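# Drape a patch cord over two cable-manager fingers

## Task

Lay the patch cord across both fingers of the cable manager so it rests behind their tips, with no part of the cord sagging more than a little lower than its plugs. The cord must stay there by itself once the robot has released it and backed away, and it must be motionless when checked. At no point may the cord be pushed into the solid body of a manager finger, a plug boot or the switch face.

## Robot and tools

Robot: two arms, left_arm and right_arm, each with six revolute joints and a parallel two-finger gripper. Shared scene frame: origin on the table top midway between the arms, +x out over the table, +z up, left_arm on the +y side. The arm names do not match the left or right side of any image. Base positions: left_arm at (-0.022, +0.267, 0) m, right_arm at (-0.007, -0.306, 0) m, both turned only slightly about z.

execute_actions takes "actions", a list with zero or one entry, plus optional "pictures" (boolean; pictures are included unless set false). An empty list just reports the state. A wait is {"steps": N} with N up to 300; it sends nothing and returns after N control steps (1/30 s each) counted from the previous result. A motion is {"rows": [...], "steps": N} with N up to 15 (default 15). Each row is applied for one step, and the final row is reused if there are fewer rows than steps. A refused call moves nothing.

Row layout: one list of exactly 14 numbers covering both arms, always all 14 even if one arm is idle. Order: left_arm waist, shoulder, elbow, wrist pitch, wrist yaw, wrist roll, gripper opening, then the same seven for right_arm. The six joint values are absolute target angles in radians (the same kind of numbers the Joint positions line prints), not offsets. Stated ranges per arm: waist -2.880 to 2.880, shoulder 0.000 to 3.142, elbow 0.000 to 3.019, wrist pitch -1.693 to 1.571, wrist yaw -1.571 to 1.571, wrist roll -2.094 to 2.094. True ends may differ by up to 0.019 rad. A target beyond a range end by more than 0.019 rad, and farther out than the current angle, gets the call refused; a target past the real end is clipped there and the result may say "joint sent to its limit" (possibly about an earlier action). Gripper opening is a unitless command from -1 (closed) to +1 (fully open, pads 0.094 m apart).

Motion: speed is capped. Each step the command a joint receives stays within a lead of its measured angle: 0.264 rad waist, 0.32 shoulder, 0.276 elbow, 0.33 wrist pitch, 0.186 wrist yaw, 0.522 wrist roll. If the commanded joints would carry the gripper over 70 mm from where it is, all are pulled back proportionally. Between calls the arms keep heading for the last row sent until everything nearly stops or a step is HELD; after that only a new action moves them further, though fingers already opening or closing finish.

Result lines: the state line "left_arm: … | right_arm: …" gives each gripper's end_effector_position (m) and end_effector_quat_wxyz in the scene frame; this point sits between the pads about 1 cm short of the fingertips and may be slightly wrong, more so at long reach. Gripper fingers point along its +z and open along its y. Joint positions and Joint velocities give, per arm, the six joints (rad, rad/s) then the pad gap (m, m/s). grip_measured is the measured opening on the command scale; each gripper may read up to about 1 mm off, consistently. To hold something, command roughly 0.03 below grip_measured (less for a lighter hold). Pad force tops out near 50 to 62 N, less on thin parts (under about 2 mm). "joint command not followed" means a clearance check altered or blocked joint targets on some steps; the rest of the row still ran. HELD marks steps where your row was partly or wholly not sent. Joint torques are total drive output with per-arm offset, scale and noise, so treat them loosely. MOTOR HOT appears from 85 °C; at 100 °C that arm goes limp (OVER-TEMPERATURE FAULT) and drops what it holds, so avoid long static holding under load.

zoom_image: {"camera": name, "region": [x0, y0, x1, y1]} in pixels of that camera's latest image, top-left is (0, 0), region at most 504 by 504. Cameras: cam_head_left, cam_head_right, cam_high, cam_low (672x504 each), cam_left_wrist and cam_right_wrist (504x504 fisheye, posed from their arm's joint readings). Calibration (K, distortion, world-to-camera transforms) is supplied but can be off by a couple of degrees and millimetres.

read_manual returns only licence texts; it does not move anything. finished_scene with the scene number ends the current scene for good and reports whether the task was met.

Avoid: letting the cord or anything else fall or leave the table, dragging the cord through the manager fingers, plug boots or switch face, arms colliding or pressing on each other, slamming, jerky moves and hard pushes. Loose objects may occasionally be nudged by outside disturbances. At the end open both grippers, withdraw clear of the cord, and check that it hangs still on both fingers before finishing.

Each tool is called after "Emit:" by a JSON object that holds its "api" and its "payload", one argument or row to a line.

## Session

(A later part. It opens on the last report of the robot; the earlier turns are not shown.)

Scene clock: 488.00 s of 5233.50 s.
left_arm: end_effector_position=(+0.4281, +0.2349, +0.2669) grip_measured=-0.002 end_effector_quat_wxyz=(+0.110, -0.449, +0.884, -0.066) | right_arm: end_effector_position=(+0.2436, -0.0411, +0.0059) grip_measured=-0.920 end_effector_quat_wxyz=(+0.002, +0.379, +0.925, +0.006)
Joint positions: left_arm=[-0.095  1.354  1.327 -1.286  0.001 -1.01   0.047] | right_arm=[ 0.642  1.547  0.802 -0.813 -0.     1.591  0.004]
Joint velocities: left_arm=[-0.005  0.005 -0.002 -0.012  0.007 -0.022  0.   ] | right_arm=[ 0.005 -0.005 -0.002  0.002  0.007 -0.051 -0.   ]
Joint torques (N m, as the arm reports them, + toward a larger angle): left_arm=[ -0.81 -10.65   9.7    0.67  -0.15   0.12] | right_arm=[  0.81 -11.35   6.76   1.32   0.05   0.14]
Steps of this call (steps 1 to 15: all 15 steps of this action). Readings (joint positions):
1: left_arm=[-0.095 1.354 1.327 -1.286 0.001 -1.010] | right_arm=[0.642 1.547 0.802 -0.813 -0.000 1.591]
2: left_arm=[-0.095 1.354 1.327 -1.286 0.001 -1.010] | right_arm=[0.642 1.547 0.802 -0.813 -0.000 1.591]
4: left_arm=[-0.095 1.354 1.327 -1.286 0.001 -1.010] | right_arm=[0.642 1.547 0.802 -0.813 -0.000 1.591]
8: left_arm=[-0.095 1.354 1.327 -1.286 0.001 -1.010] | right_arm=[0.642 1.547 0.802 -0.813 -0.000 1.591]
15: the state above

Repeat the same path.

Emit:
{"api": "execute_actions", "payload": {
  "actions": [
    {"rows": [[-0.1,1.35,1.33,-1.29,0,-1.0,0.0, 0.54,1.43,0.91,-1.0,0,1.5,-0.96]], "steps": 15}
  ],
  "pictures": false
}}

Emit:
{"api": "execute_actions", "payload": {
  "actions": [
    {"rows": [[-0.1,1.35,1.33,-1.29,0,-1.0,0.0, 0.35,1.375,1.04,-1.02,0,1.5,-0.96]], "steps": 15}
  ],
  "pictures": false
}}

Emit:
{"api": "execute_actions", "payload": {
  "actions": [
    {"rows": [[-0.1,1.35,1.33,-1.29,0,-1.0,0.0, 0.27,1.35,1.24,-1.15,0,1.7,-0.96]], "steps": 15}
  ],
  "pictures": false
}}

Emit:
{"api": "execute_actions", "payload": {
  "actions": [
    {"rows": [[-0.1,1.35,1.33,-1.29,0,-1.0,0.0, 0.267,1.358,1.385,-1.275,0,1.9,-0.96]], "steps": 15}
  ],
  "pictures": false
}}

Emit:
{"api": "execute_actions", "payload": {
  "actions": [
    {"rows": [[-0.1,1.35,1.33,-1.29,0,-1.0,0.0, 0.25,1.46,1.50,-1.275,0,1.93,-0.96]], "steps": 15}
  ],
  "pictures": false
}}

Emit:
{"api": "execute_actions", "payload": {
  "actions": [
    {"rows": [[-0.1,1.35,1.33,-1.29,0,-1.0,0.0, 0.23,1.52,1.56,-1.28,0,1.95,-0.96]], "steps": 15}
  ],
  "pictures": false
}}

Emit:
{"api": "execute_actions", "payload": {
  "actions": [
    {"rows": [[-0.1,1.35,1.33,-1.29,0,-1.0,0.0, 0.21,1.567,1.62,-1.29,0,1.96,-0.96]], "steps": 15}
  ],
  "pictures": false
}}

Emit:
{"api": "execute_actions", "payload": {
  "actions": [
    {"rows": [[-0.1,1.35,1.33,-1.29,0,-1.0,0.0, 0.21,1.567,1.47,-1.18,0,1.96,-0.96]], "steps": 15}
  ]
}}

Emit:
{"api": "zoom_image", "payload": {
  "camera": "cam_head_left",
  "region": [200, 130, 440, 300]
}}

Scene clock: 509.10 s of 5233.50 s.
left_arm: end_effector_position=(+0.4281, +0.2349, +0.2669) grip_measured=-0.002 end_effector_quat_wxyz=(+0.110, -0.449, +0.884, -0.066) | right_arm: end_effector_position=(+0.2702, -0.0702, +0.0672) grip_measured=-0.920 end_effector_quat_wxyz=(+0.006, +0.393, +0.919, +0.012)
Joint positions: left_arm=[-0.095  1.354  1.327 -1.286  0.001 -1.01   0.047] | right_arm=[ 0.534  1.423  0.865 -0.985  0.     1.514  0.004]
Joint velocities: left_arm=[-0.005 -0.005 -0.017 -0.007 -0.037 -0.007 -0.001] | right_arm=[ 0.005 -0.005 -0.002 -0.012 -0.022 -0.066 -0.001]
Joint torques (N m, as the arm reports them, + toward a larger angle): left_arm=[ -0.93 -10.55   9.73   0.57  -0.16   0.11] | right_arm=[ 1.18 -9.58 12.53 -0.04  0.04 -0.05]
Steps of this call (steps 1 to 15: the robot went on to your last target; steps 16 to 90: nothing new was sent; then 17.60 s passed at rest; steps 91 to 105: all 15 steps of this action). Readings (joint positions):
91: left_arm=[-0.095 1.354 1.327 -1.286 0.001 -1.010] | right_arm=[0.636 1.543 0.808 -0.842 -0.002 1.579]
92: left_arm=[-0.095 1.354 1.327 -1.286 0.001 -1.010] | right_arm=[0.623 1.535 0.815 -0.887 -0.003 1.567]
94: left_arm=[-0.095 1.354 1.327 -1.286 0.001 -1.010] | right_arm=[0.579 1.499 0.827 -0.947 -0.003 1.548]
98: left_arm=[-0.095 1.354 1.327 -1.286 0.001 -1.010] | right_arm=[0.528 1.434 0.854 -0.981 0.000 1.526]
105: the state above

Scene clock: 509.60 s of 5233.50 s.
left_arm: end_effector_position=(+0.4281, +0.2349, +0.2669) grip_measured=-0.002 end_effector_quat_wxyz=(+0.110, -0.449, +0.884, -0.066) | right_arm: end_effector_position=(+0.3526, -0.1037, +0.1274) grip_measured=-0.920 end_effector_quat_wxyz=(+0.047, +0.476, +0.875, +0.074)
Joint positions: left_arm=[-0.095  1.354  1.327 -1.286  0.001 -1.01   0.047] | right_arm=[ 0.342  1.38   0.989 -1.004  0.001  1.511  0.004]
Joint velocities: left_arm=[ 0.005  0.015  0.002  0.007 -0.051  0.037  0.   ] | right_arm=[ 0.044 -0.005  0.007 -0.022  0.037 -0.095 -0.   ]
Joint torques (N m, as the arm reports them, + toward a larger angle): left_arm=[ -0.68 -10.35   9.71   0.68  -0.17   0.13] | right_arm=[  1.32 -11.91  14.12   0.76   0.04  -0.03]
Steps of this call (steps 1 to 15: all 15 steps of this action). Readings (joint positions):
1: left_arm=[-0.095 1.354 1.327 -1.286 0.001 -1.010] | right_arm=[0.526 1.422 0.868 -0.988 -0.004 1.514]
2: left_arm=[-0.095 1.354 1.327 -1.286 0.001 -1.010] | right_arm=[0.508 1.422 0.873 -0.991 -0.005 1.514]
4: left_arm=[-0.095 1.354 1.327 -1.286 0.001 -1.010] | right_arm=[0.451 1.422 0.893 -0.996 -0.005 1.514]
8: left_arm=[-0.095 1.354 1.327 -1.286 0.001 -1.010] | right_arm=[0.351 1.413 0.954 -1.003 0.000 1.513]
15: the state above

Scene clock: 510.10 s of 5233.50 s.
left_arm: end_effector_position=(+0.4281, +0.2349, +0.2669) grip_measured=-0.002 end_effector_quat_wxyz=(+0.110, -0.449, +0.884, -0.066) | right_arm: end_effector_position=(+0.4000, -0.1146, +0.2154) grip_measured=-0.920 end_effector_quat_wxyz=(+0.066, +0.574, +0.807, +0.119)
Joint positions: left_arm=[-0.095  1.354  1.327 -1.286  0.001 -1.01   0.047] | right_arm=[ 0.269  1.354  1.189 -1.133 -0.001  1.677  0.004]
Joint velocities: left_arm=[ 0.015 -0.005  0.012 -0.002  0.051  0.037 -0.001] | right_arm=[-0.015 -0.015 -0.002 -0.046 -0.022  0.051 -0.   ]
Joint torques (N m, as the arm reports them, + toward a larger angle): left_arm=[ -0.73 -10.36   9.68   0.68  -0.16   0.12] | right_arm=[  0.38 -11.68  14.76   0.42   0.06   0.13]
Steps of this call (steps 1 to 15: all 15 steps of this action). Readings (joint positions):
1: left_arm=[-0.095 1.354 1.327 -1.286 0.001 -1.010] | right_arm=[0.341 1.380 0.998 -1.022 -0.000 1.527]
2: left_arm=[-0.095 1.354 1.327 -1.286 0.001 -1.010] | right_arm=[0.336 1.382 1.011 -1.047 -0.001 1.546]
4: left_arm=[-0.095 1.354 1.327 -1.286 0.001 -1.010] | right_arm=[0.317 1.382 1.049 -1.085 -0.001 1.579]
8: left_arm=[-0.095 1.354 1.327 -1.286 0.001 -1.010] | right_arm=[0.279 1.380 1.140 -1.123 -0.001 1.636]
15: the state above

Scene clock: 510.60 s of 5233.50 s.
left_arm: end_effector_position=(+0.4281, +0.2349, +0.2669) grip_measured=-0.002 end_effector_quat_wxyz=(+0.110, -0.449, +0.884, -0.066) | right_arm: end_effector_position=(+0.4094, -0.1101, +0.2661) grip_measured=-0.920 end_effector_quat_wxyz=(+0.055, +0.653, +0.744, +0.128)
Joint positions: left_arm=[-0.095  1.354  1.327 -1.286  0.001 -1.01   0.047] | right_arm=[ 0.269  1.365  1.332 -1.258 -0.001  1.881  0.004]
Joint velocities: left_arm=[-0.005  0.005  0.007  0.002 -0.037  0.022 -0.   ] | right_arm=[-0.005  0.005  0.017 -0.007 -0.007  0.022  0.   ]
Joint torques (N m, as the arm reports them, + toward a larger angle): left_arm=[ -0.85 -10.55   9.69   0.64  -0.15   0.13] | right_arm=[  0.45 -11.37  15.31   0.36   0.07   0.16]
Steps of this call (steps 1 to 15: all 15 steps of this action). Readings (joint positions):
1: left_arm=[-0.095 1.354 1.327 -1.286 0.001 -1.010] | right_arm=[0.269 1.356 1.202 -1.160 -0.001 1.709]
2: left_arm=[-0.095 1.354 1.327 -1.286 0.001 -1.010] | right_arm=[0.269 1.362 1.223 -1.199 -0.001 1.744]
4: left_arm=[-0.095 1.354 1.327 -1.286 0.001 -1.010] | right_arm=[0.269 1.366 1.270 -1.241 -0.001 1.796]
8: left_arm=[-0.095 1.354 1.327 -1.286 0.001 -1.010] | right_arm=[0.269 1.365 1.329 -1.253 -0.001 1.851]
15: the state above

Scene clock: 511.10 s of 5233.50 s.
left_arm: end_effector_position=(+0.4281, +0.2349, +0.2669) grip_measured=-0.002 end_effector_quat_wxyz=(+0.110, -0.449, +0.884, -0.066) | right_arm: end_effector_position=(+0.4456, -0.0979, +0.2652) grip_measured=-0.920 end_effector_quat_wxyz=(+0.051, +0.671, +0.730, +0.125)
Joint positions: left_arm=[-0.095  1.354  1.327 -1.286  0.001 -1.01   0.047] | right_arm=[ 0.259  1.469  1.437 -1.268 -0.002  1.918  0.004]
Joint velocities: left_arm=[-0.005 -0.015 -0.002  0.017 -0.081  0.007 -0.001] | right_arm=[-0.005 -0.015  0.002 -0.007 -0.066  0.007 -0.   ]
Joint torques (N m, as the arm reports them, + toward a larger angle): left_arm=[ -0.77 -10.71   9.7    0.61  -0.15   0.12] | right_arm=[ -0.04 -14.12  16.06   0.89   0.12   0.08]
Steps of this call (steps 1 to 15: all 15 steps of this action). Readings (joint positions):
1: left_arm=[-0.095 1.354 1.327 -1.286 0.001 -1.010] | right_arm=[0.268 1.373 1.341 -1.263 -0.002 1.888]
2: left_arm=[-0.095 1.354 1.327 -1.286 0.001 -1.010] | right_arm=[0.267 1.388 1.363 -1.268 -0.002 1.895]
4: left_arm=[-0.095 1.354 1.327 -1.286 0.001 -1.010] | right_arm=[0.264 1.427 1.412 -1.268 -0.002 1.904]
8: left_arm=[-0.095 1.354 1.327 -1.286 0.001 -1.010] | right_arm=[0.260 1.465 1.437 -1.268 -0.002 1.913]
15: the state above

Scene clock: 511.60 s of 5233.50 s.
left_arm: end_effector_position=(+0.4281, +0.2349, +0.2669) grip_measured=-0.002 end_effector_quat_wxyz=(+0.110, -0.449, +0.884, -0.066) | right_arm: end_effector_position=(+0.4675, -0.1008, +0.2648) grip_measured=-0.920 end_effector_quat_wxyz=(+0.052, +0.686, +0.715, +0.125)
Joint positions: left_arm=[-0.095  1.354  1.327 -1.286  0.001 -1.01   0.047] | right_arm=[ 0.236  1.517  1.489 -1.271 -0.002  1.939  0.004]
Joint velocities: left_arm=[ 0.005 -0.005  0.012 -0.002 -0.037  0.007 -0.   ] | right_arm=[-0.005 -0.005 -0.027  0.002  0.022 -0.051 -0.   ]
Joint torques (N m, as the arm reports them, + toward a larger angle): left_arm=[ -0.57 -10.35   9.71   0.63  -0.15   0.12] | right_arm=[ -0.17 -12.42  16.6    0.85   0.14   0.1 ]
Steps of this call (steps 1 to 15: all 15 steps of this action). Readings (joint positions):
1: left_arm=[-0.095 1.354 1.327 -1.286 0.001 -1.010] | right_arm=[0.258 1.472 1.442 -1.270 -0.002 1.922]
2: left_arm=[-0.095 1.354 1.327 -1.286 0.001 -1.010] | right_arm=[0.256 1.478 1.454 -1.271 -0.002 1.926]
4: left_arm=[-0.095 1.354 1.327 -1.286 0.001 -1.010] | right_arm=[0.248 1.496 1.479 -1.271 -0.002 1.931]
8: left_arm=[-0.095 1.354 1.327 -1.286 0.001 -1.010] | right_arm=[0.237 1.513 1.489 -1.271 -0.002 1.936]
15: the state above

Scene clock: 512.10 s of 5233.50 s.
left_arm: end_effector_position=(+0.4281, +0.2349, +0.2669) grip_measured=-0.002 end_effector_quat_wxyz=(+0.110, -0.449, +0.884, -0.066) | right_arm: end_effector_position=(+0.4879, -0.1017, +0.2650) grip_measured=-0.920 end_effector_quat_wxyz=(+0.051, +0.696, +0.705, +0.125)
Joint positions: left_arm=[-0.095  1.354  1.327 -1.286  0.001 -1.01   0.047] | right_arm=[ 0.22   1.565  1.545 -1.279 -0.003  1.95   0.004]
Joint velocities: left_arm=[-0.005 -0.024  0.002  0.002  0.022 -0.066 -0.001] | right_arm=[ 0.005 -0.015 -0.017 -0.007  0.007  0.022 -0.   ]
Joint torques (N m, as the arm reports them, + toward a larger angle): left_arm=[ -0.54 -10.41   9.74   0.7   -0.14   0.12] | right_arm=[ -0.41 -14.01  17.51   0.61   0.12   0.11]
Steps of this call (steps 1 to 15: all 15 steps of this action). Readings (joint positions):
1: left_arm=[-0.095 1.354 1.327 -1.286 0.001 -1.010] | right_arm=[0.235 1.521 1.495 -1.274 -0.002 1.941]
2: left_arm=[-0.095 1.354 1.327 -1.286 0.001 -1.010] | right_arm=[0.233 1.528 1.508 -1.278 -0.002 1.943]
4: left_arm=[-0.095 1.354 1.327 -1.286 0.001 -1.010] | right_arm=[0.228 1.546 1.534 -1.279 -0.002 1.946]
8: left_arm=[-0.095 1.354 1.327 -1.286 0.001 -1.010] | right_arm=[0.220 1.563 1.545 -1.279 -0.003 1.949]
15: the state above

Scene clock: 512.60 s of 5233.50 s.
left_arm: end_effector_position=(+0.4281, +0.2349, +0.2669) grip_measured=-0.002 end_effector_quat_wxyz=(+0.110, -0.449, +0.884, -0.066) | right_arm: end_effector_position=(+0.4870, -0.1025, +0.2353) grip_measured=-0.920 end_effector_quat_wxyz=(+0.051, +0.697, +0.705, +0.125)
Joint positions: left_arm=[-0.095  1.354  1.327 -1.286  0.001 -1.01   0.047] | right_arm=[ 0.219  1.568  1.471 -1.203 -0.003  1.95   0.004]
Joint velocities: left_arm=[-0.015  0.015  0.012 -0.007 -0.007  0.037  0.   ] | right_arm=[-0.024 -0.005 -0.017 -0.002 -0.051 -0.022 -0.001]
Joint torques (N m, as the arm reports them, + toward a larger angle): left_arm=[ -0.8  -10.2    9.69   0.64  -0.16   0.11] | right_arm=[ -0.34 -14.59  10.51   2.02   0.2    0.15]
Steps of this call (steps 1 to 15: all 15 steps of this action). Readings (joint positions):
1: left_arm=[-0.095 1.354 1.327 -1.286 0.001 -1.010] | right_arm=[0.220 1.565 1.534 -1.261 -0.003 1.950]
2: left_arm=[-0.095 1.354 1.327 -1.286 0.001 -1.010] | right_arm=[0.220 1.560 1.518 -1.236 -0.003 1.950]
4: left_arm=[-0.095 1.354 1.327 -1.286 0.001 -1.010] | right_arm=[0.220 1.561 1.491 -1.214 -0.003 1.950]
8: left_arm=[-0.095 1.354 1.327 -1.286 0.001 -1.010] | right_arm=[0.219 1.568 1.471 -1.208 -0.003 1.950]
15: the state above
camera_calibration (this result's frames):
cam_left_wrist: T_world_to_cam=[[0.779423, -0.589038, 0.213387, -0.25202], [-0.611959, -0.642861, 0.460691, 0.296589], [-0.134186, -0.489657, -0.861528, 0.525611], [0, 0, 0, 1]] pos_world=[0.44846, 0.299585, 0.36997]
cam_right_wrist: T_world_to_cam=[[-0.970705, -0.0120767, -0.239972, 0.526595], [-0.169208, 0.743441, 0.647042, 0.0118916], [0.170591, 0.668692, -0.723705, 0.279165], [0, 0, 0, 1]] pos_world=[0.465557, -0.189157, 0.320707]

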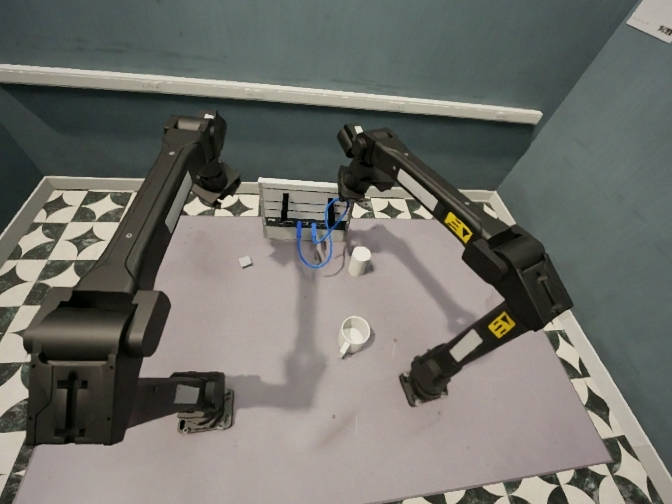

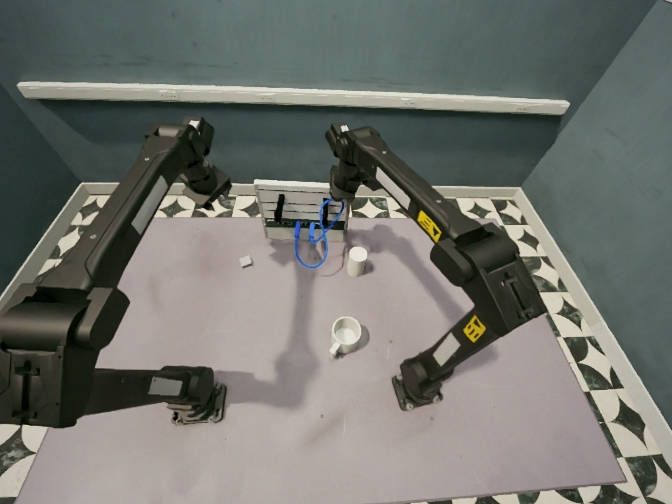

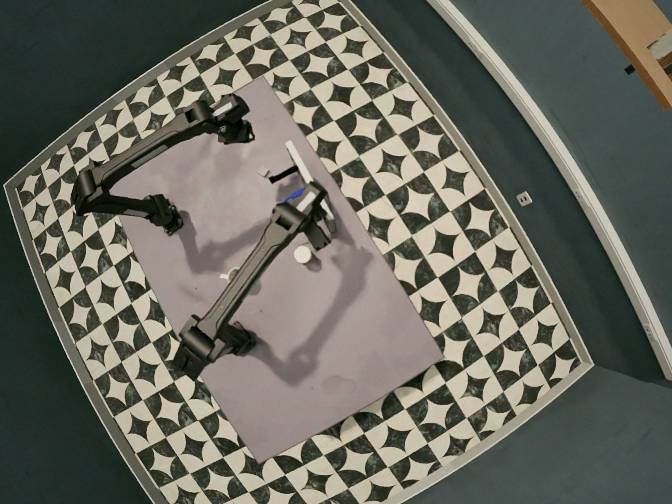

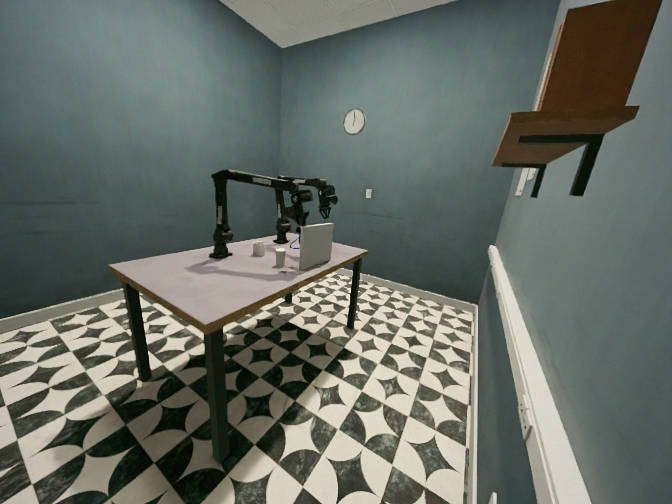

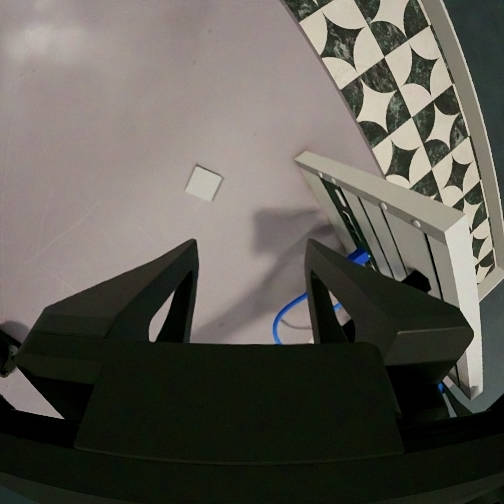

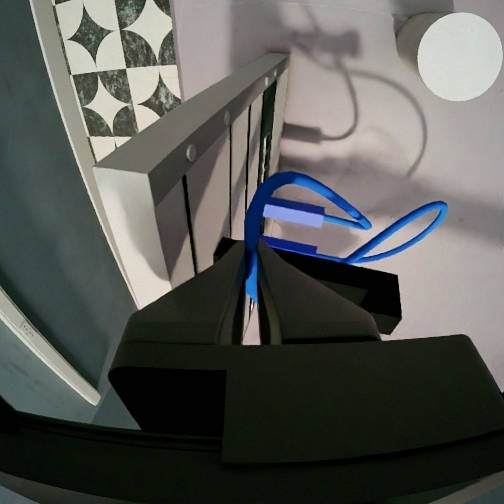

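Region (200, 130, 440, 300) of cam_head_left's 672x504 image, scaled by 2.100, with more detail than that image has; it fills the top 357 rows of this view, and the rest is white.

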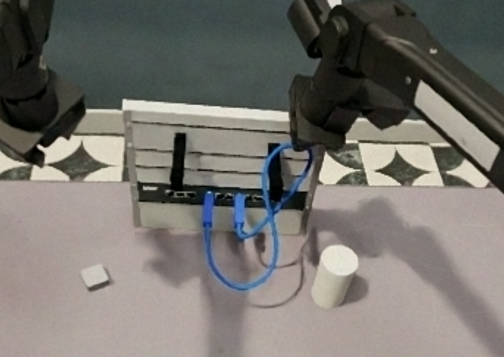

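Emit:
{"api": "execute_actions", "payload": {
  "actions": [
    {"rows": [[-0.1,1.35,1.33,-1.29,0,-1.0,0.0, 0.21,1.565,1.42,-1.14,0,1.96,-0.96]], "steps": 15}
  ]
}}

Emit:
{"api": "zoom_image", "payload": {
  "camera": "cam_head_left",
  "region": [260, 170, 380, 280]
}}

Scene clock: 520.43 s of 5233.50 s.
left_arm: end_effector_position=(+0.4281, +0.2349, +0.2669) grip_measured=-0.002 end_effector_quat_wxyz=(+0.110, -0.449, +0.884, -0.066) | right_arm: end_effector_position=(+0.4840, -0.1039, +0.2192) grip_measured=-0.920 end_effector_quat_wxyz=(+0.051, +0.697, +0.705, +0.124)
Joint positions: left_arm=[-0.095  1.354  1.327 -1.286  0.001 -1.01   0.047] | right_arm=[ 0.219  1.565  1.425 -1.162 -0.003  1.95   0.004]
Joint velocities: left_arm=[-0.005 -0.015  0.007 -0.007 -0.051  0.022  0.001] | right_arm=[-0.015 -0.005  0.002  0.002  0.022  0.007 -0.   ]
Joint torques (N m, as the arm reports them, + toward a larger angle): left_arm=[ -0.71 -10.65   9.67   0.72  -0.16   0.12] | right_arm=[ -0.18 -14.79   9.99   2.05   0.18   0.08]
Steps of this call (steps 1 to 15: the robot went on to your last target; steps 16 to 220: nothing new was sent; steps 221 to 235: all 15 steps of this action). Readings (joint positions):
221: left_arm=[-0.095 1.354 1.327 -1.286 0.001 -1.010] | right_arm=[0.219 1.568 1.464 -1.193 -0.003 1.950]
222: left_arm=[-0.095 1.354 1.327 -1.286 0.001 -1.010] | right_arm=[0.219 1.565 1.455 -1.179 -0.003 1.950]
224: left_arm=[-0.095 1.354 1.327 -1.286 0.001 -1.010] | right_arm=[0.219 1.565 1.438 -1.167 -0.003 1.950]
228: left_arm=[-0.095 1.354 1.327 -1.286 0.001 -1.010] | right_arm=[0.219 1.565 1.425 -1.166 -0.003 1.950]
235: the state above
camera_calibration (this result's frames):
cam_left_wrist: T_world_to_cam=[[0.779423, -0.589038, 0.213387, -0.25202], [-0.611959, -0.642861, 0.460691, 0.296589], [-0.134186, -0.489657, -0.861528, 0.525611], [0, 0, 0, 1]] pos_world=[0.44846, 0.299585, 0.36997]
cam_right_wrist: T_world_to_cam=[[-0.971047, -0.0118453, -0.238596, 0.519704], [-0.168011, 0.743882, 0.646848, 0.0224064], [0.169825, 0.668207, -0.724334, 0.269428], [0, 0, 0, 1]] pos_world=[0.462666, -0.190545, 0.304661]

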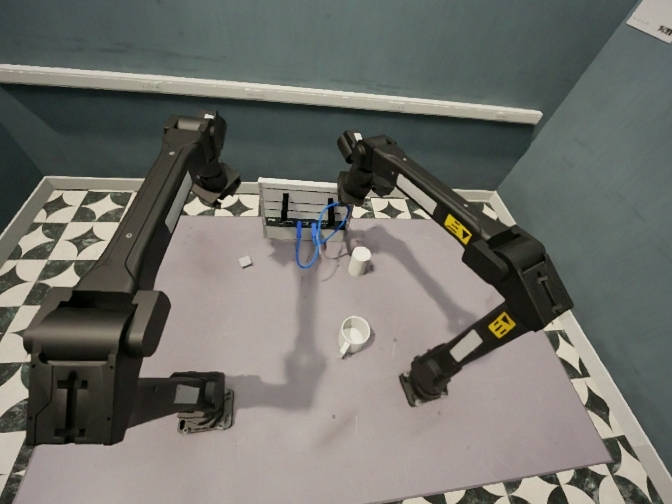

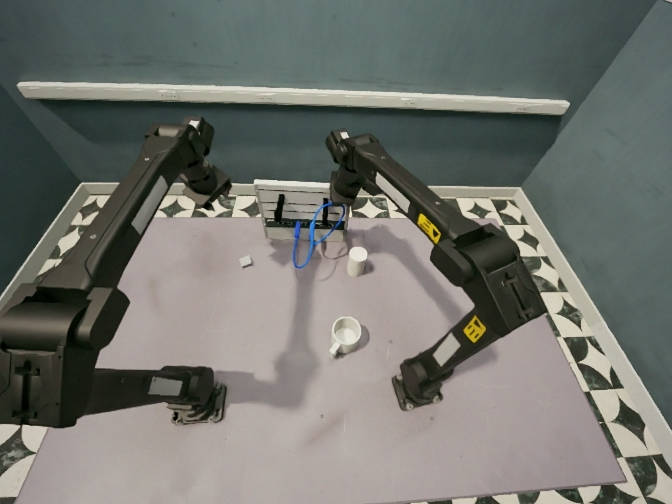

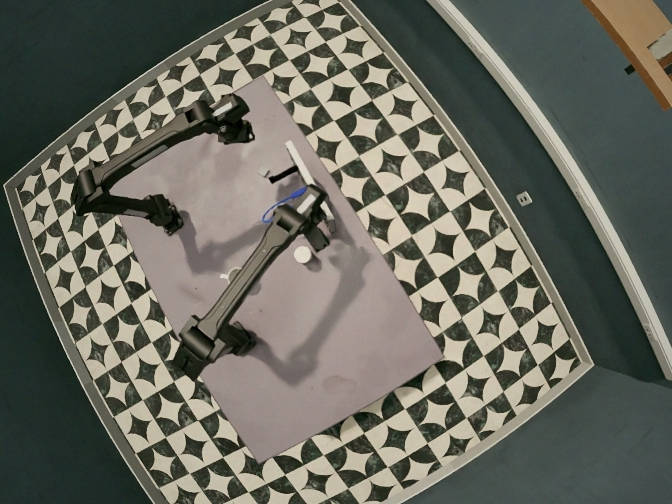

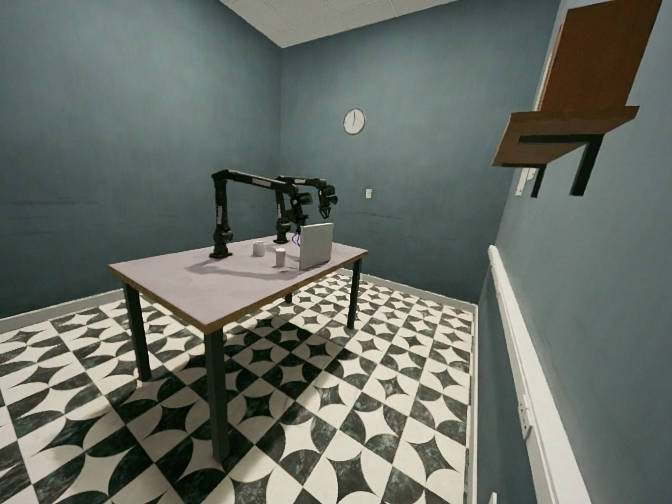

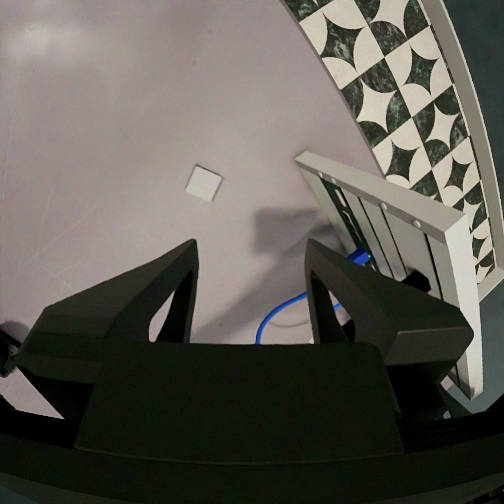

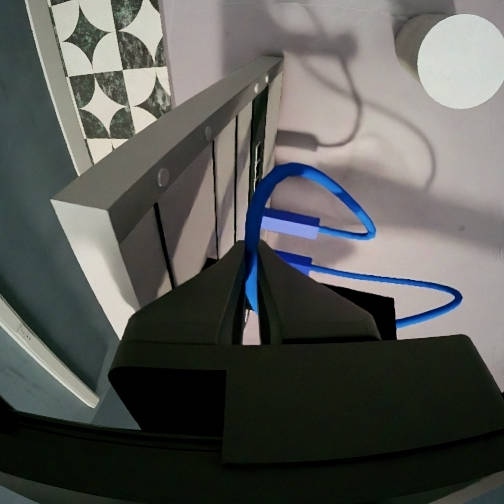

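Region (260, 170, 380, 280) of cam_head_left's 672x504 image, scaled by 4.200, with more detail than that image has; it fills the top 462 rows of this view, and the rest is white.

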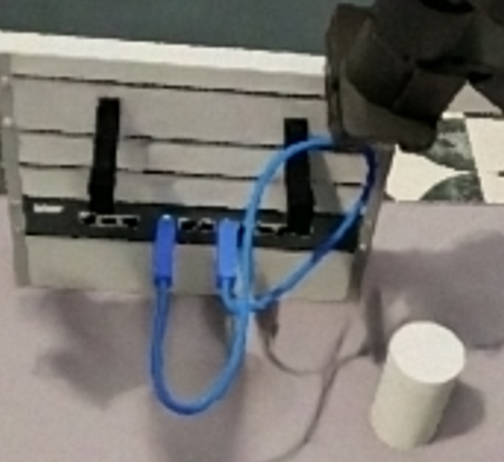

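Emit:
{"api": "execute_actions", "payload": {
  "actions": [
    {"rows": [[-0.1,1.35,1.33,-1.29,0,-1.0,0.0, 0.21,1.565,1.42,-1.14,0,1.96,-0.8]], "steps": 15}
  ],
  "pictures": false
}}

Emit:
{"api": "execute_actions", "payload": {
  "actions": [
    {"steps": 20}
  ]
}}

Emit:
{"api": "zoom_image", "payload": {
  "camera": "cam_head_left",
  "region": [260, 170, 380, 290]
}}

Emit:
{"api": "zoom_image", "payload": {
  "camera": "cam_head_right",
  "region": [260, 170, 380, 290]
}}

Scene clock: 549.27 s of 5233.50 s.
left_arm: end_effector_position=(+0.4281, +0.2349, +0.2669) grip_measured=-0.002 end_effector_quat_wxyz=(+0.110, -0.449, +0.884, -0.066) | right_arm: end_effector_position=(+0.4844, -0.1047, +0.2192) grip_measured=-0.802 end_effector_quat_wxyz=(+0.051, +0.697, +0.704, +0.124)
Joint positions: left_arm=[-0.095  1.354  1.327 -1.286  0.001 -1.01   0.047] | right_arm=[ 0.217  1.565  1.425 -1.162 -0.002  1.95   0.009]
Joint velocities: left_arm=[-0.005 -0.005 -0.007 -0.002 -0.022 -0.051 -0.   ] | right_arm=[ 0.005  0.005 -0.002  0.007 -0.007 -0.11  -0.001]
Joint torques (N m, as the arm reports them, + toward a larger angle): left_arm=[ -0.71 -10.45   9.67   0.61  -0.16   0.12] | right_arm=[ -0.18 -14.3    9.75   2.02   0.16   0.09]
Steps of this call (steps 1 to 15: the robot went on to your last target; steps 16 to 850: nothing new was sent; steps 851 to 865: all 15 steps of this action). Readings (joint positions):
851: left_arm=[-0.095 1.354 1.327 -1.286 0.001 -1.010] | right_arm=[0.218 1.565 1.425 -1.162 -0.003 1.950]
852: left_arm=[-0.095 1.354 1.327 -1.286 0.001 -1.010] | right_arm=[0.218 1.565 1.425 -1.162 -0.002 1.950]
854: left_arm=[-0.095 1.354 1.327 -1.286 0.001 -1.010] | right_arm=[0.218 1.565 1.425 -1.162 -0.002 1.950]
858: left_arm=[-0.095 1.354 1.327 -1.286 0.001 -1.010] | right_arm=[0.217 1.565 1.425 -1.162 -0.002 1.950]
865: the state above

Scene clock: 549.93 s of 5233.50 s.
left_arm: end_effector_position=(+0.4281, +0.2349, +0.2669) grip_measured=-0.002 end_effector_quat_wxyz=(+0.110, -0.449, +0.884, -0.066) | right_arm: end_effector_position=(+0.4844, -0.1047, +0.2192) grip_measured=-0.801 end_effector_quat_wxyz=(+0.051, +0.697, +0.704, +0.124)
Joint positions: left_arm=[-0.095  1.354  1.327 -1.286  0.001 -1.01   0.047] | right_arm=[ 0.217  1.565  1.425 -1.162 -0.002  1.95   0.009]
Joint velocities: left_arm=[-0.005  0.005  0.007 -0.012 -0.066 -0.051 -0.001] | right_arm=[ 0.005 -0.005  0.017  0.007  0.066 -0.007 -0.   ]
Joint torques (N m, as the arm reports them, + toward a larger angle): left_arm=[ -0.6  -10.41   9.66   0.64  -0.15   0.12] | right_arm=[  0.52 -14.53   9.81   1.95   0.09   0.13]
Steps of this call (steps 1 to 15: the robot went on to your last target; steps 16 to 20: nothing new was sent). Readings (joint positions):
1: left_arm=[-0.095 1.354 1.327 -1.286 0.001 -1.010] | right_arm=[0.217 1.565 1.425 -1.162 -0.002 1.950]
2: left_arm=[-0.095 1.354 1.327 -1.286 0.001 -1.010] | right_arm=[0.217 1.565 1.425 -1.162 -0.002 1.950]
4: left_arm=[-0.095 1.354 1.327 -1.286 0.001 -1.010] | right_arm=[0.217 1.565 1.425 -1.162 -0.002 1.950]
8: left_arm=[-0.095 1.354 1.327 -1.286 0.001 -1.010] | right_arm=[0.217 1.565 1.425 -1.162 -0.002 1.950]
20: the state above
All arms were judged still, so your last target was given up. Only a new action makes them travel on or press farther. Fingers that are still opening or closing keep moving.
camera_calibration (this result's frames):
cam_left_wrist: T_world_to_cam=[[0.779423, -0.589038, 0.213387, -0.25202], [-0.611959, -0.642861, 0.460691, 0.296589], [-0.134186, -0.489657, -0.861528, 0.525611], [0, 0, 0, 1]] pos_world=[0.44846, 0.299585, 0.36997]
cam_right_wrist: T_world_to_cam=[[-0.971031, -0.0103465, -0.238728, 0.520196], [-0.166891, 0.744374, 0.646572, 0.0226347], [0.171013, 0.667683, -0.724537, 0.269327], [0, 0, 0, 1]] pos_world=[0.462846, -0.191292, 0.304688]

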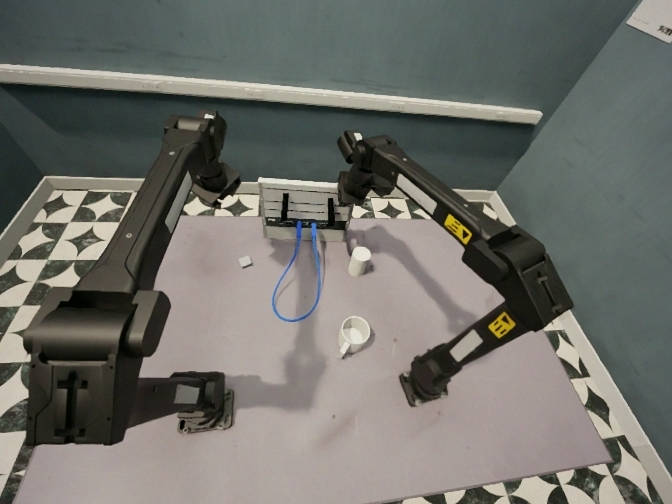

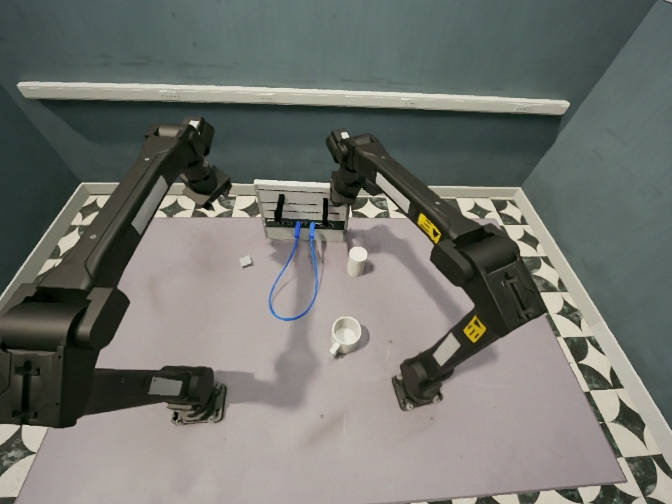

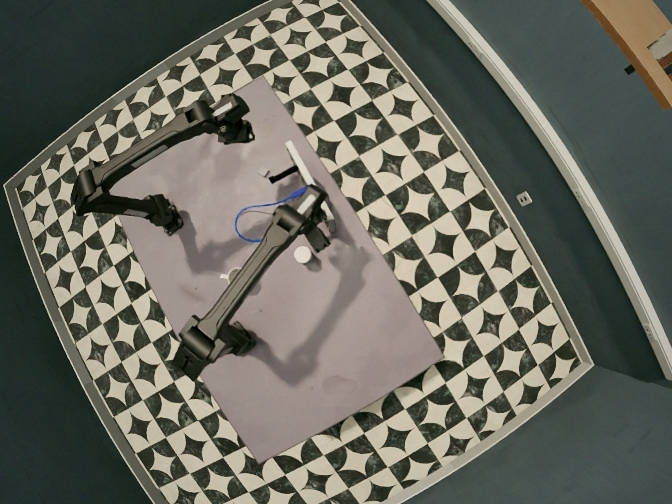

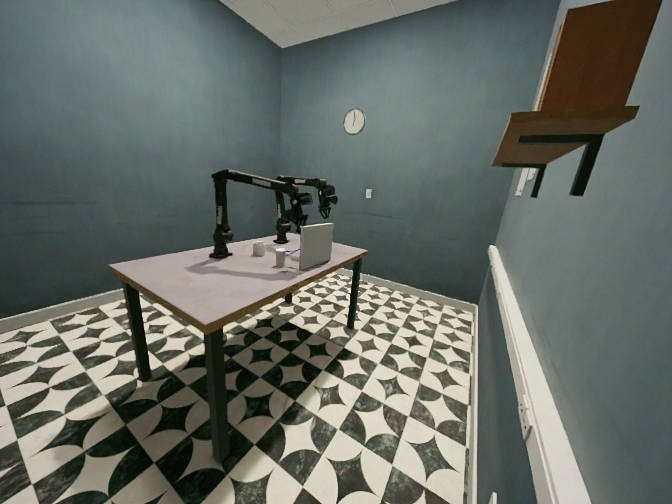

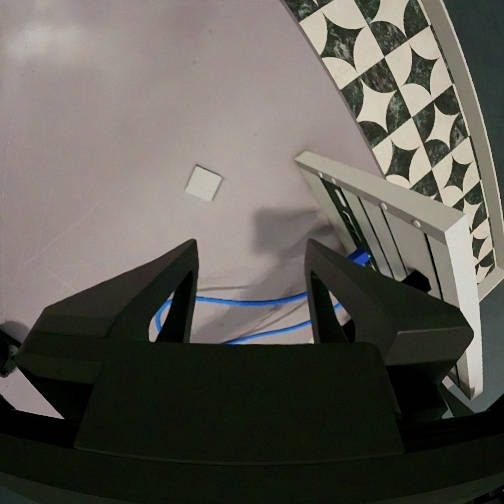

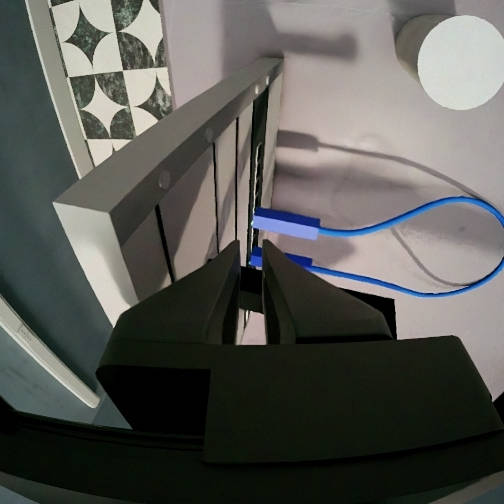

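Region (260, 170, 380, 290) of cam_head_left's 672x504 image, scaled by 4.200, with more detail than that image has.

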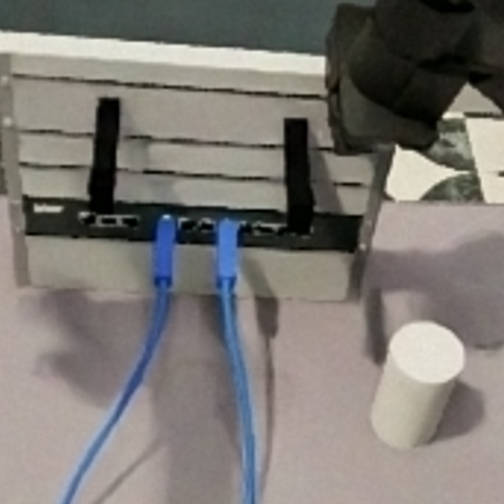

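Region (260, 170, 380, 290) of cam_head_right's 672x504 image, scaled by 4.200, with more detail than that image has.

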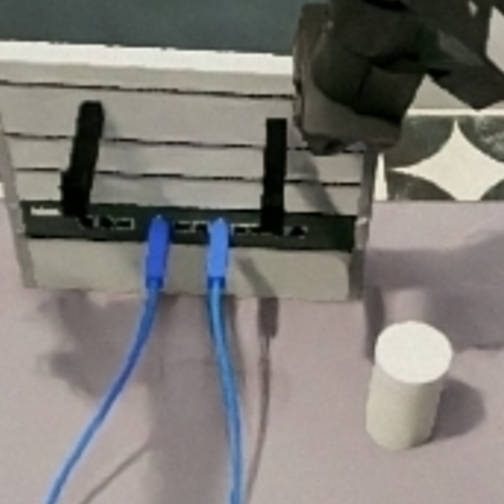

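Emit:
{"api": "execute_actions", "payload": {
  "actions": [
    {"rows": [[-0.1,1.35,1.33,-1.29,0,-1.0,0.0, 0.25,1.45,1.5,-1.3,0,1.6,0.0]], "steps": 12}
  ],
  "pictures": false
}}

Emit:
{"api": "execute_actions", "payload": {
  "actions": [
    {"rows": [[-0.1,1.35,1.33,-1.29,0,-1.0,0.0, 0.619,1.38,1.08,-1.27,0,1.14,0.0]], "steps": 15}
  ],
  "pictures": false
}}

Emit:
{"api": "execute_actions", "payload": {
  "actions": [
    {"rows": [[-0.1,1.35,1.33,-1.29,0,-1.0,0.0, 0.619,1.488,0.927,-0.98,0,1.14,0.0]], "steps": 15}
  ],
  "pictures": false
}}

Emit:
{"api": "execute_actions", "payload": {
  "actions": [
    {"steps": 8}
  ]
}}

Scene clock: 610.03 s of 5233.50 s.
left_arm: end_effector_position=(+0.4281, +0.2349, +0.2669) grip_measured=-0.002 end_effector_quat_wxyz=(+0.110, -0.449, +0.884, -0.066) | right_arm: end_effector_position=(+0.4417, -0.1051, +0.2774) grip_measured=-0.002 end_effector_quat_wxyz=(+0.072, +0.566, +0.812, +0.122)
Joint positions: left_arm=[-0.095  1.354  1.327 -1.286  0.001 -1.01   0.047] | right_arm=[ 0.249  1.443  1.44  -1.284 -0.002  1.639  0.047]
Joint velocities: left_arm=[-0.005  0.005 -0.017 -0.002 -0.095 -0.022 -0.   ] | right_arm=[-0.005 -0.063  0.061 -0.007 -0.081 -0.212 -0.   ]
Joint torques (N m, as the arm reports them, + toward a larger angle): left_arm=[ -0.76 -10.44   9.74   0.61  -0.15   0.12] | right_arm=[  0.38 -11.6   15.4    0.63   0.1   -0.07]
Steps of this call (steps 1 to 130: nothing new was sent; then 55.37 s passed at rest; steps 131 to 142: all 12 steps of this action). Readings (joint positions):
131: left_arm=[-0.095 1.354 1.327 -1.286 0.001 -1.010] | right_arm=[0.219 1.562 1.426 -1.179 -0.002 1.905]
132: left_arm=[-0.095 1.354 1.327 -1.286 0.001 -1.010] | right_arm=[0.221 1.556 1.426 -1.209 -0.002 1.858]
134: left_arm=[-0.095 1.354 1.327 -1.286 0.001 -1.010] | right_arm=[0.229 1.535 1.426 -1.252 -0.002 1.780]
138: left_arm=[-0.095 1.354 1.327 -1.286 0.001 -1.010] | right_arm=[0.247 1.474 1.427 -1.281 -0.002 1.680]
142: the state above

Scene clock: 610.53 s of 5233.50 s.
left_arm: end_effector_position=(+0.4281, +0.2349, +0.2669) grip_measured=-0.002 end_effector_quat_wxyz=(+0.110, -0.449, +0.884, -0.066) | right_arm: end_effector_position=(+0.2474, -0.0290, +0.1460) grip_measured=-0.002 end_effector_quat_wxyz=(-0.011, +0.183, +0.983, -0.014)
Joint positions: left_arm=[-0.095  1.354  1.327 -1.286  0.001 -1.01   0.047] | right_arm=[ 0.655  1.398  1.068 -1.276 -0.004  1.196  0.047]
Joint velocities: left_arm=[ 0.005 -0.005 -0.012  0.012 -0.022  0.037 -0.001] | right_arm=[-0.181 -0.044  0.007 -0.002 -0.022 -0.198  0.   ]
Joint torques (N m, as the arm reports them, + toward a larger angle): left_arm=[ -0.68 -10.53   9.7    0.66  -0.16   0.13] | right_arm=[ -1.32 -11.95  10.42   0.64   0.14  -0.06]
Steps of this call (steps 1 to 15: all 15 steps of this action). Readings (joint positions):
1: left_arm=[-0.095 1.354 1.327 -1.286 0.001 -1.010] | right_arm=[0.258 1.438 1.428 -1.279 0.003 1.603]
2: left_arm=[-0.095 1.354 1.327 -1.286 0.001 -1.010] | right_arm=[0.273 1.425 1.401 -1.276 0.004 1.565]
4: left_arm=[-0.095 1.354 1.327 -1.286 0.001 -1.010] | right_arm=[0.330 1.404 1.330 -1.276 0.004 1.501]
8: left_arm=[-0.095 1.354 1.327 -1.286 0.001 -1.010] | right_arm=[0.494 1.396 1.186 -1.276 0.004 1.372]
15: the state above

Scene clock: 611.03 s of 5233.50 s.
left_arm: end_effector_position=(+0.4281, +0.2349, +0.2669) grip_measured=-0.002 end_effector_quat_wxyz=(+0.110, -0.449, +0.884, -0.066) | right_arm: end_effector_position=(+0.2606, -0.0359, +0.0557) grip_measured=-0.002 end_effector_quat_wxyz=(-0.004, +0.180, +0.984, -0.005)
Joint positions: left_arm=[-0.095  1.354  1.327 -1.286  0.001 -1.01   0.047] | right_arm=[ 0.619  1.507  0.921 -0.998 -0.001  1.152  0.047]
Joint velocities: left_arm=[-0.015 -0.005 -0.002  0.002 -0.066 -0.007 -0.001] | right_arm=[-0.015 -0.005  0.002 -0.007 -0.081 -0.037  0.   ]
Joint torques (N m, as the arm reports them, + toward a larger angle): left_arm=[ -0.81 -10.53   9.69   0.65  -0.16   0.12] | right_arm=[  0.01 -12.79   8.93   1.22   0.08  -0.08]
Steps of this call (steps 1 to 15: all 15 steps of this action). Readings (joint positions):
1: left_arm=[-0.095 1.354 1.327 -1.286 0.001 -1.010] | right_arm=[0.648 1.397 1.051 -1.228 -0.003 1.189]
2: left_arm=[-0.095 1.354 1.327 -1.286 0.001 -1.010] | right_arm=[0.640 1.397 1.025 -1.149 -0.002 1.182]
4: left_arm=[-0.095 1.354 1.327 -1.286 0.001 -1.010] | right_arm=[0.627 1.424 0.973 -1.046 -0.002 1.170]
8: left_arm=[-0.095 1.354 1.327 -1.286 0.001 -1.010] | right_arm=[0.619 1.499 0.926 -1.006 -0.001 1.159]
15: the state above

Scene clock: 611.30 s of 5233.50 s.
left_arm: end_effector_position=(+0.4281, +0.2349, +0.2669) grip_measured=-0.002 end_effector_quat_wxyz=(+0.110, -0.449, +0.884, -0.066) | right_arm: end_effector_position=(+0.2607, -0.0358, +0.0559) grip_measured=-0.002 end_effector_quat_wxyz=(-0.004, +0.179, +0.984, -0.005)
Joint positions: left_arm=[-0.095  1.354  1.327 -1.286  0.001 -1.01   0.047] | right_arm=[ 0.619  1.507  0.921 -0.998 -0.001  1.151  0.047]
Joint velocities: left_arm=[ 0.005  0.005 -0.012  0.002 -0.066 -0.022 -0.   ] | right_arm=[-0.015 -0.015  0.012  0.002  0.022  0.037  0.   ]
Joint torques (N m, as the arm reports them, + toward a larger angle): left_arm=[ -0.69 -10.54   9.67   0.6   -0.15   0.13] | right_arm=[  0.61 -13.53   8.64   1.43   0.08  -0.05]
Steps of this call (steps 1 to 8: the robot went on to your last target). Readings (joint positions):
1: left_arm=[-0.095 1.354 1.327 -1.286 0.001 -1.010] | right_arm=[0.619 1.507 0.921 -0.998 -0.001 1.152]
2: left_arm=[-0.095 1.354 1.327 -1.286 0.001 -1.010] | right_arm=[0.619 1.507 0.921 -0.998 -0.001 1.152]
4: left_arm=[-0.095 1.354 1.327 -1.286 0.001 -1.010] | right_arm=[0.619 1.507 0.921 -0.998 -0.001 1.151]
8: the state above
camera_calibration (this result's frames):
cam_left_wrist: T_world_to_cam=[[0.779423, -0.589038, 0.213387, -0.25202], [-0.611959, -0.642861, 0.460691, 0.296589], [-0.134186, -0.489657, -0.861528, 0.525611], [0, 0, 0, 1]] pos_world=[0.44846, 0.299585, 0.36997]
cam_right_wrist: T_world_to_cam=[[-0.34036, -0.940097, 0.0193073, 0.0526322], [-0.753299, 0.284905, 0.592765, 0.179039], [-0.562757, 0.18721, -0.805144, 0.321818], [0, 0, 0, 1]] pos_world=[0.333889, -0.0617771, 0.151965]

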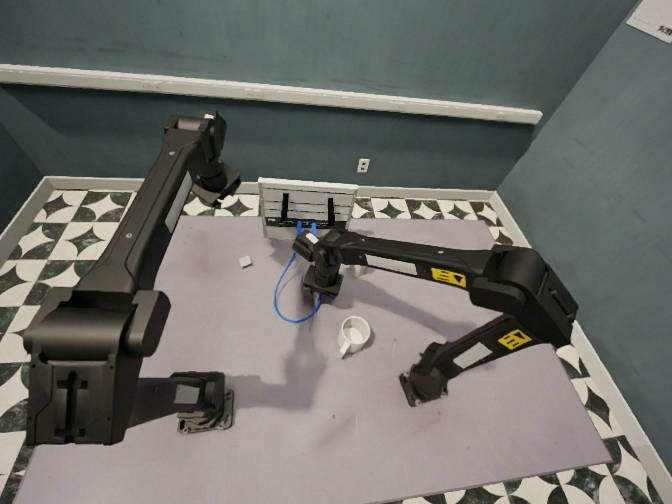

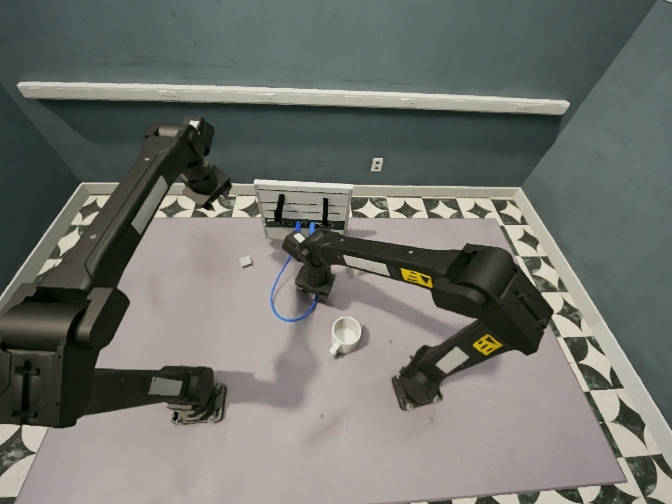

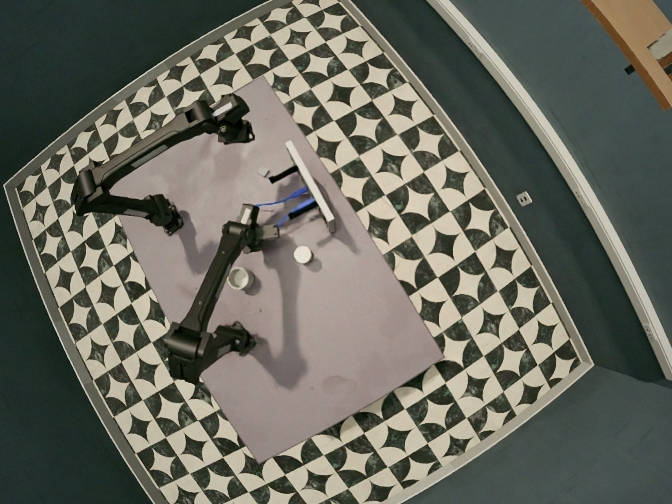

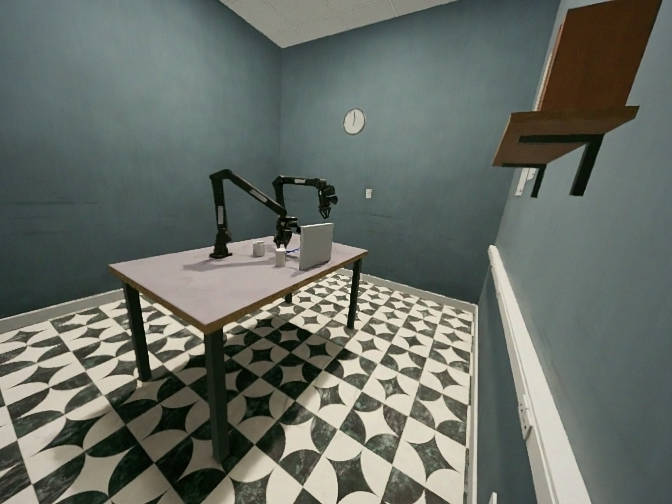

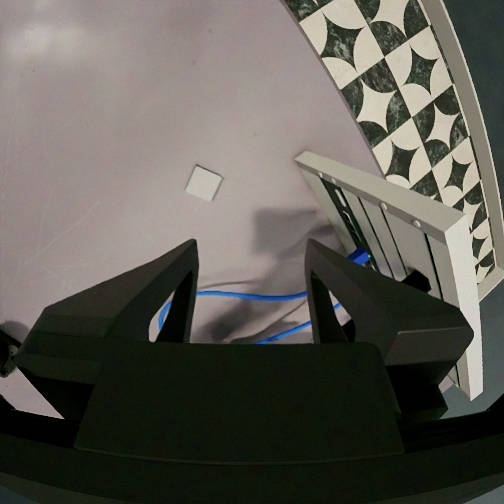

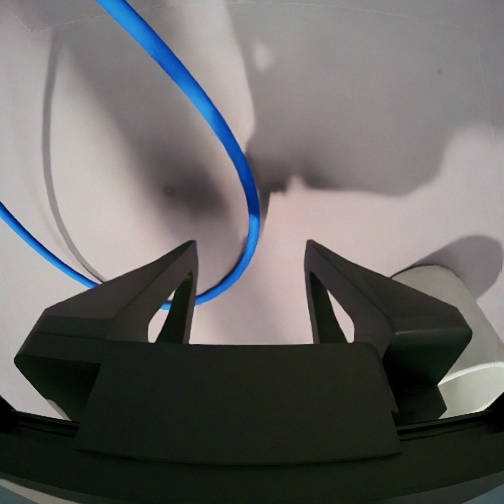

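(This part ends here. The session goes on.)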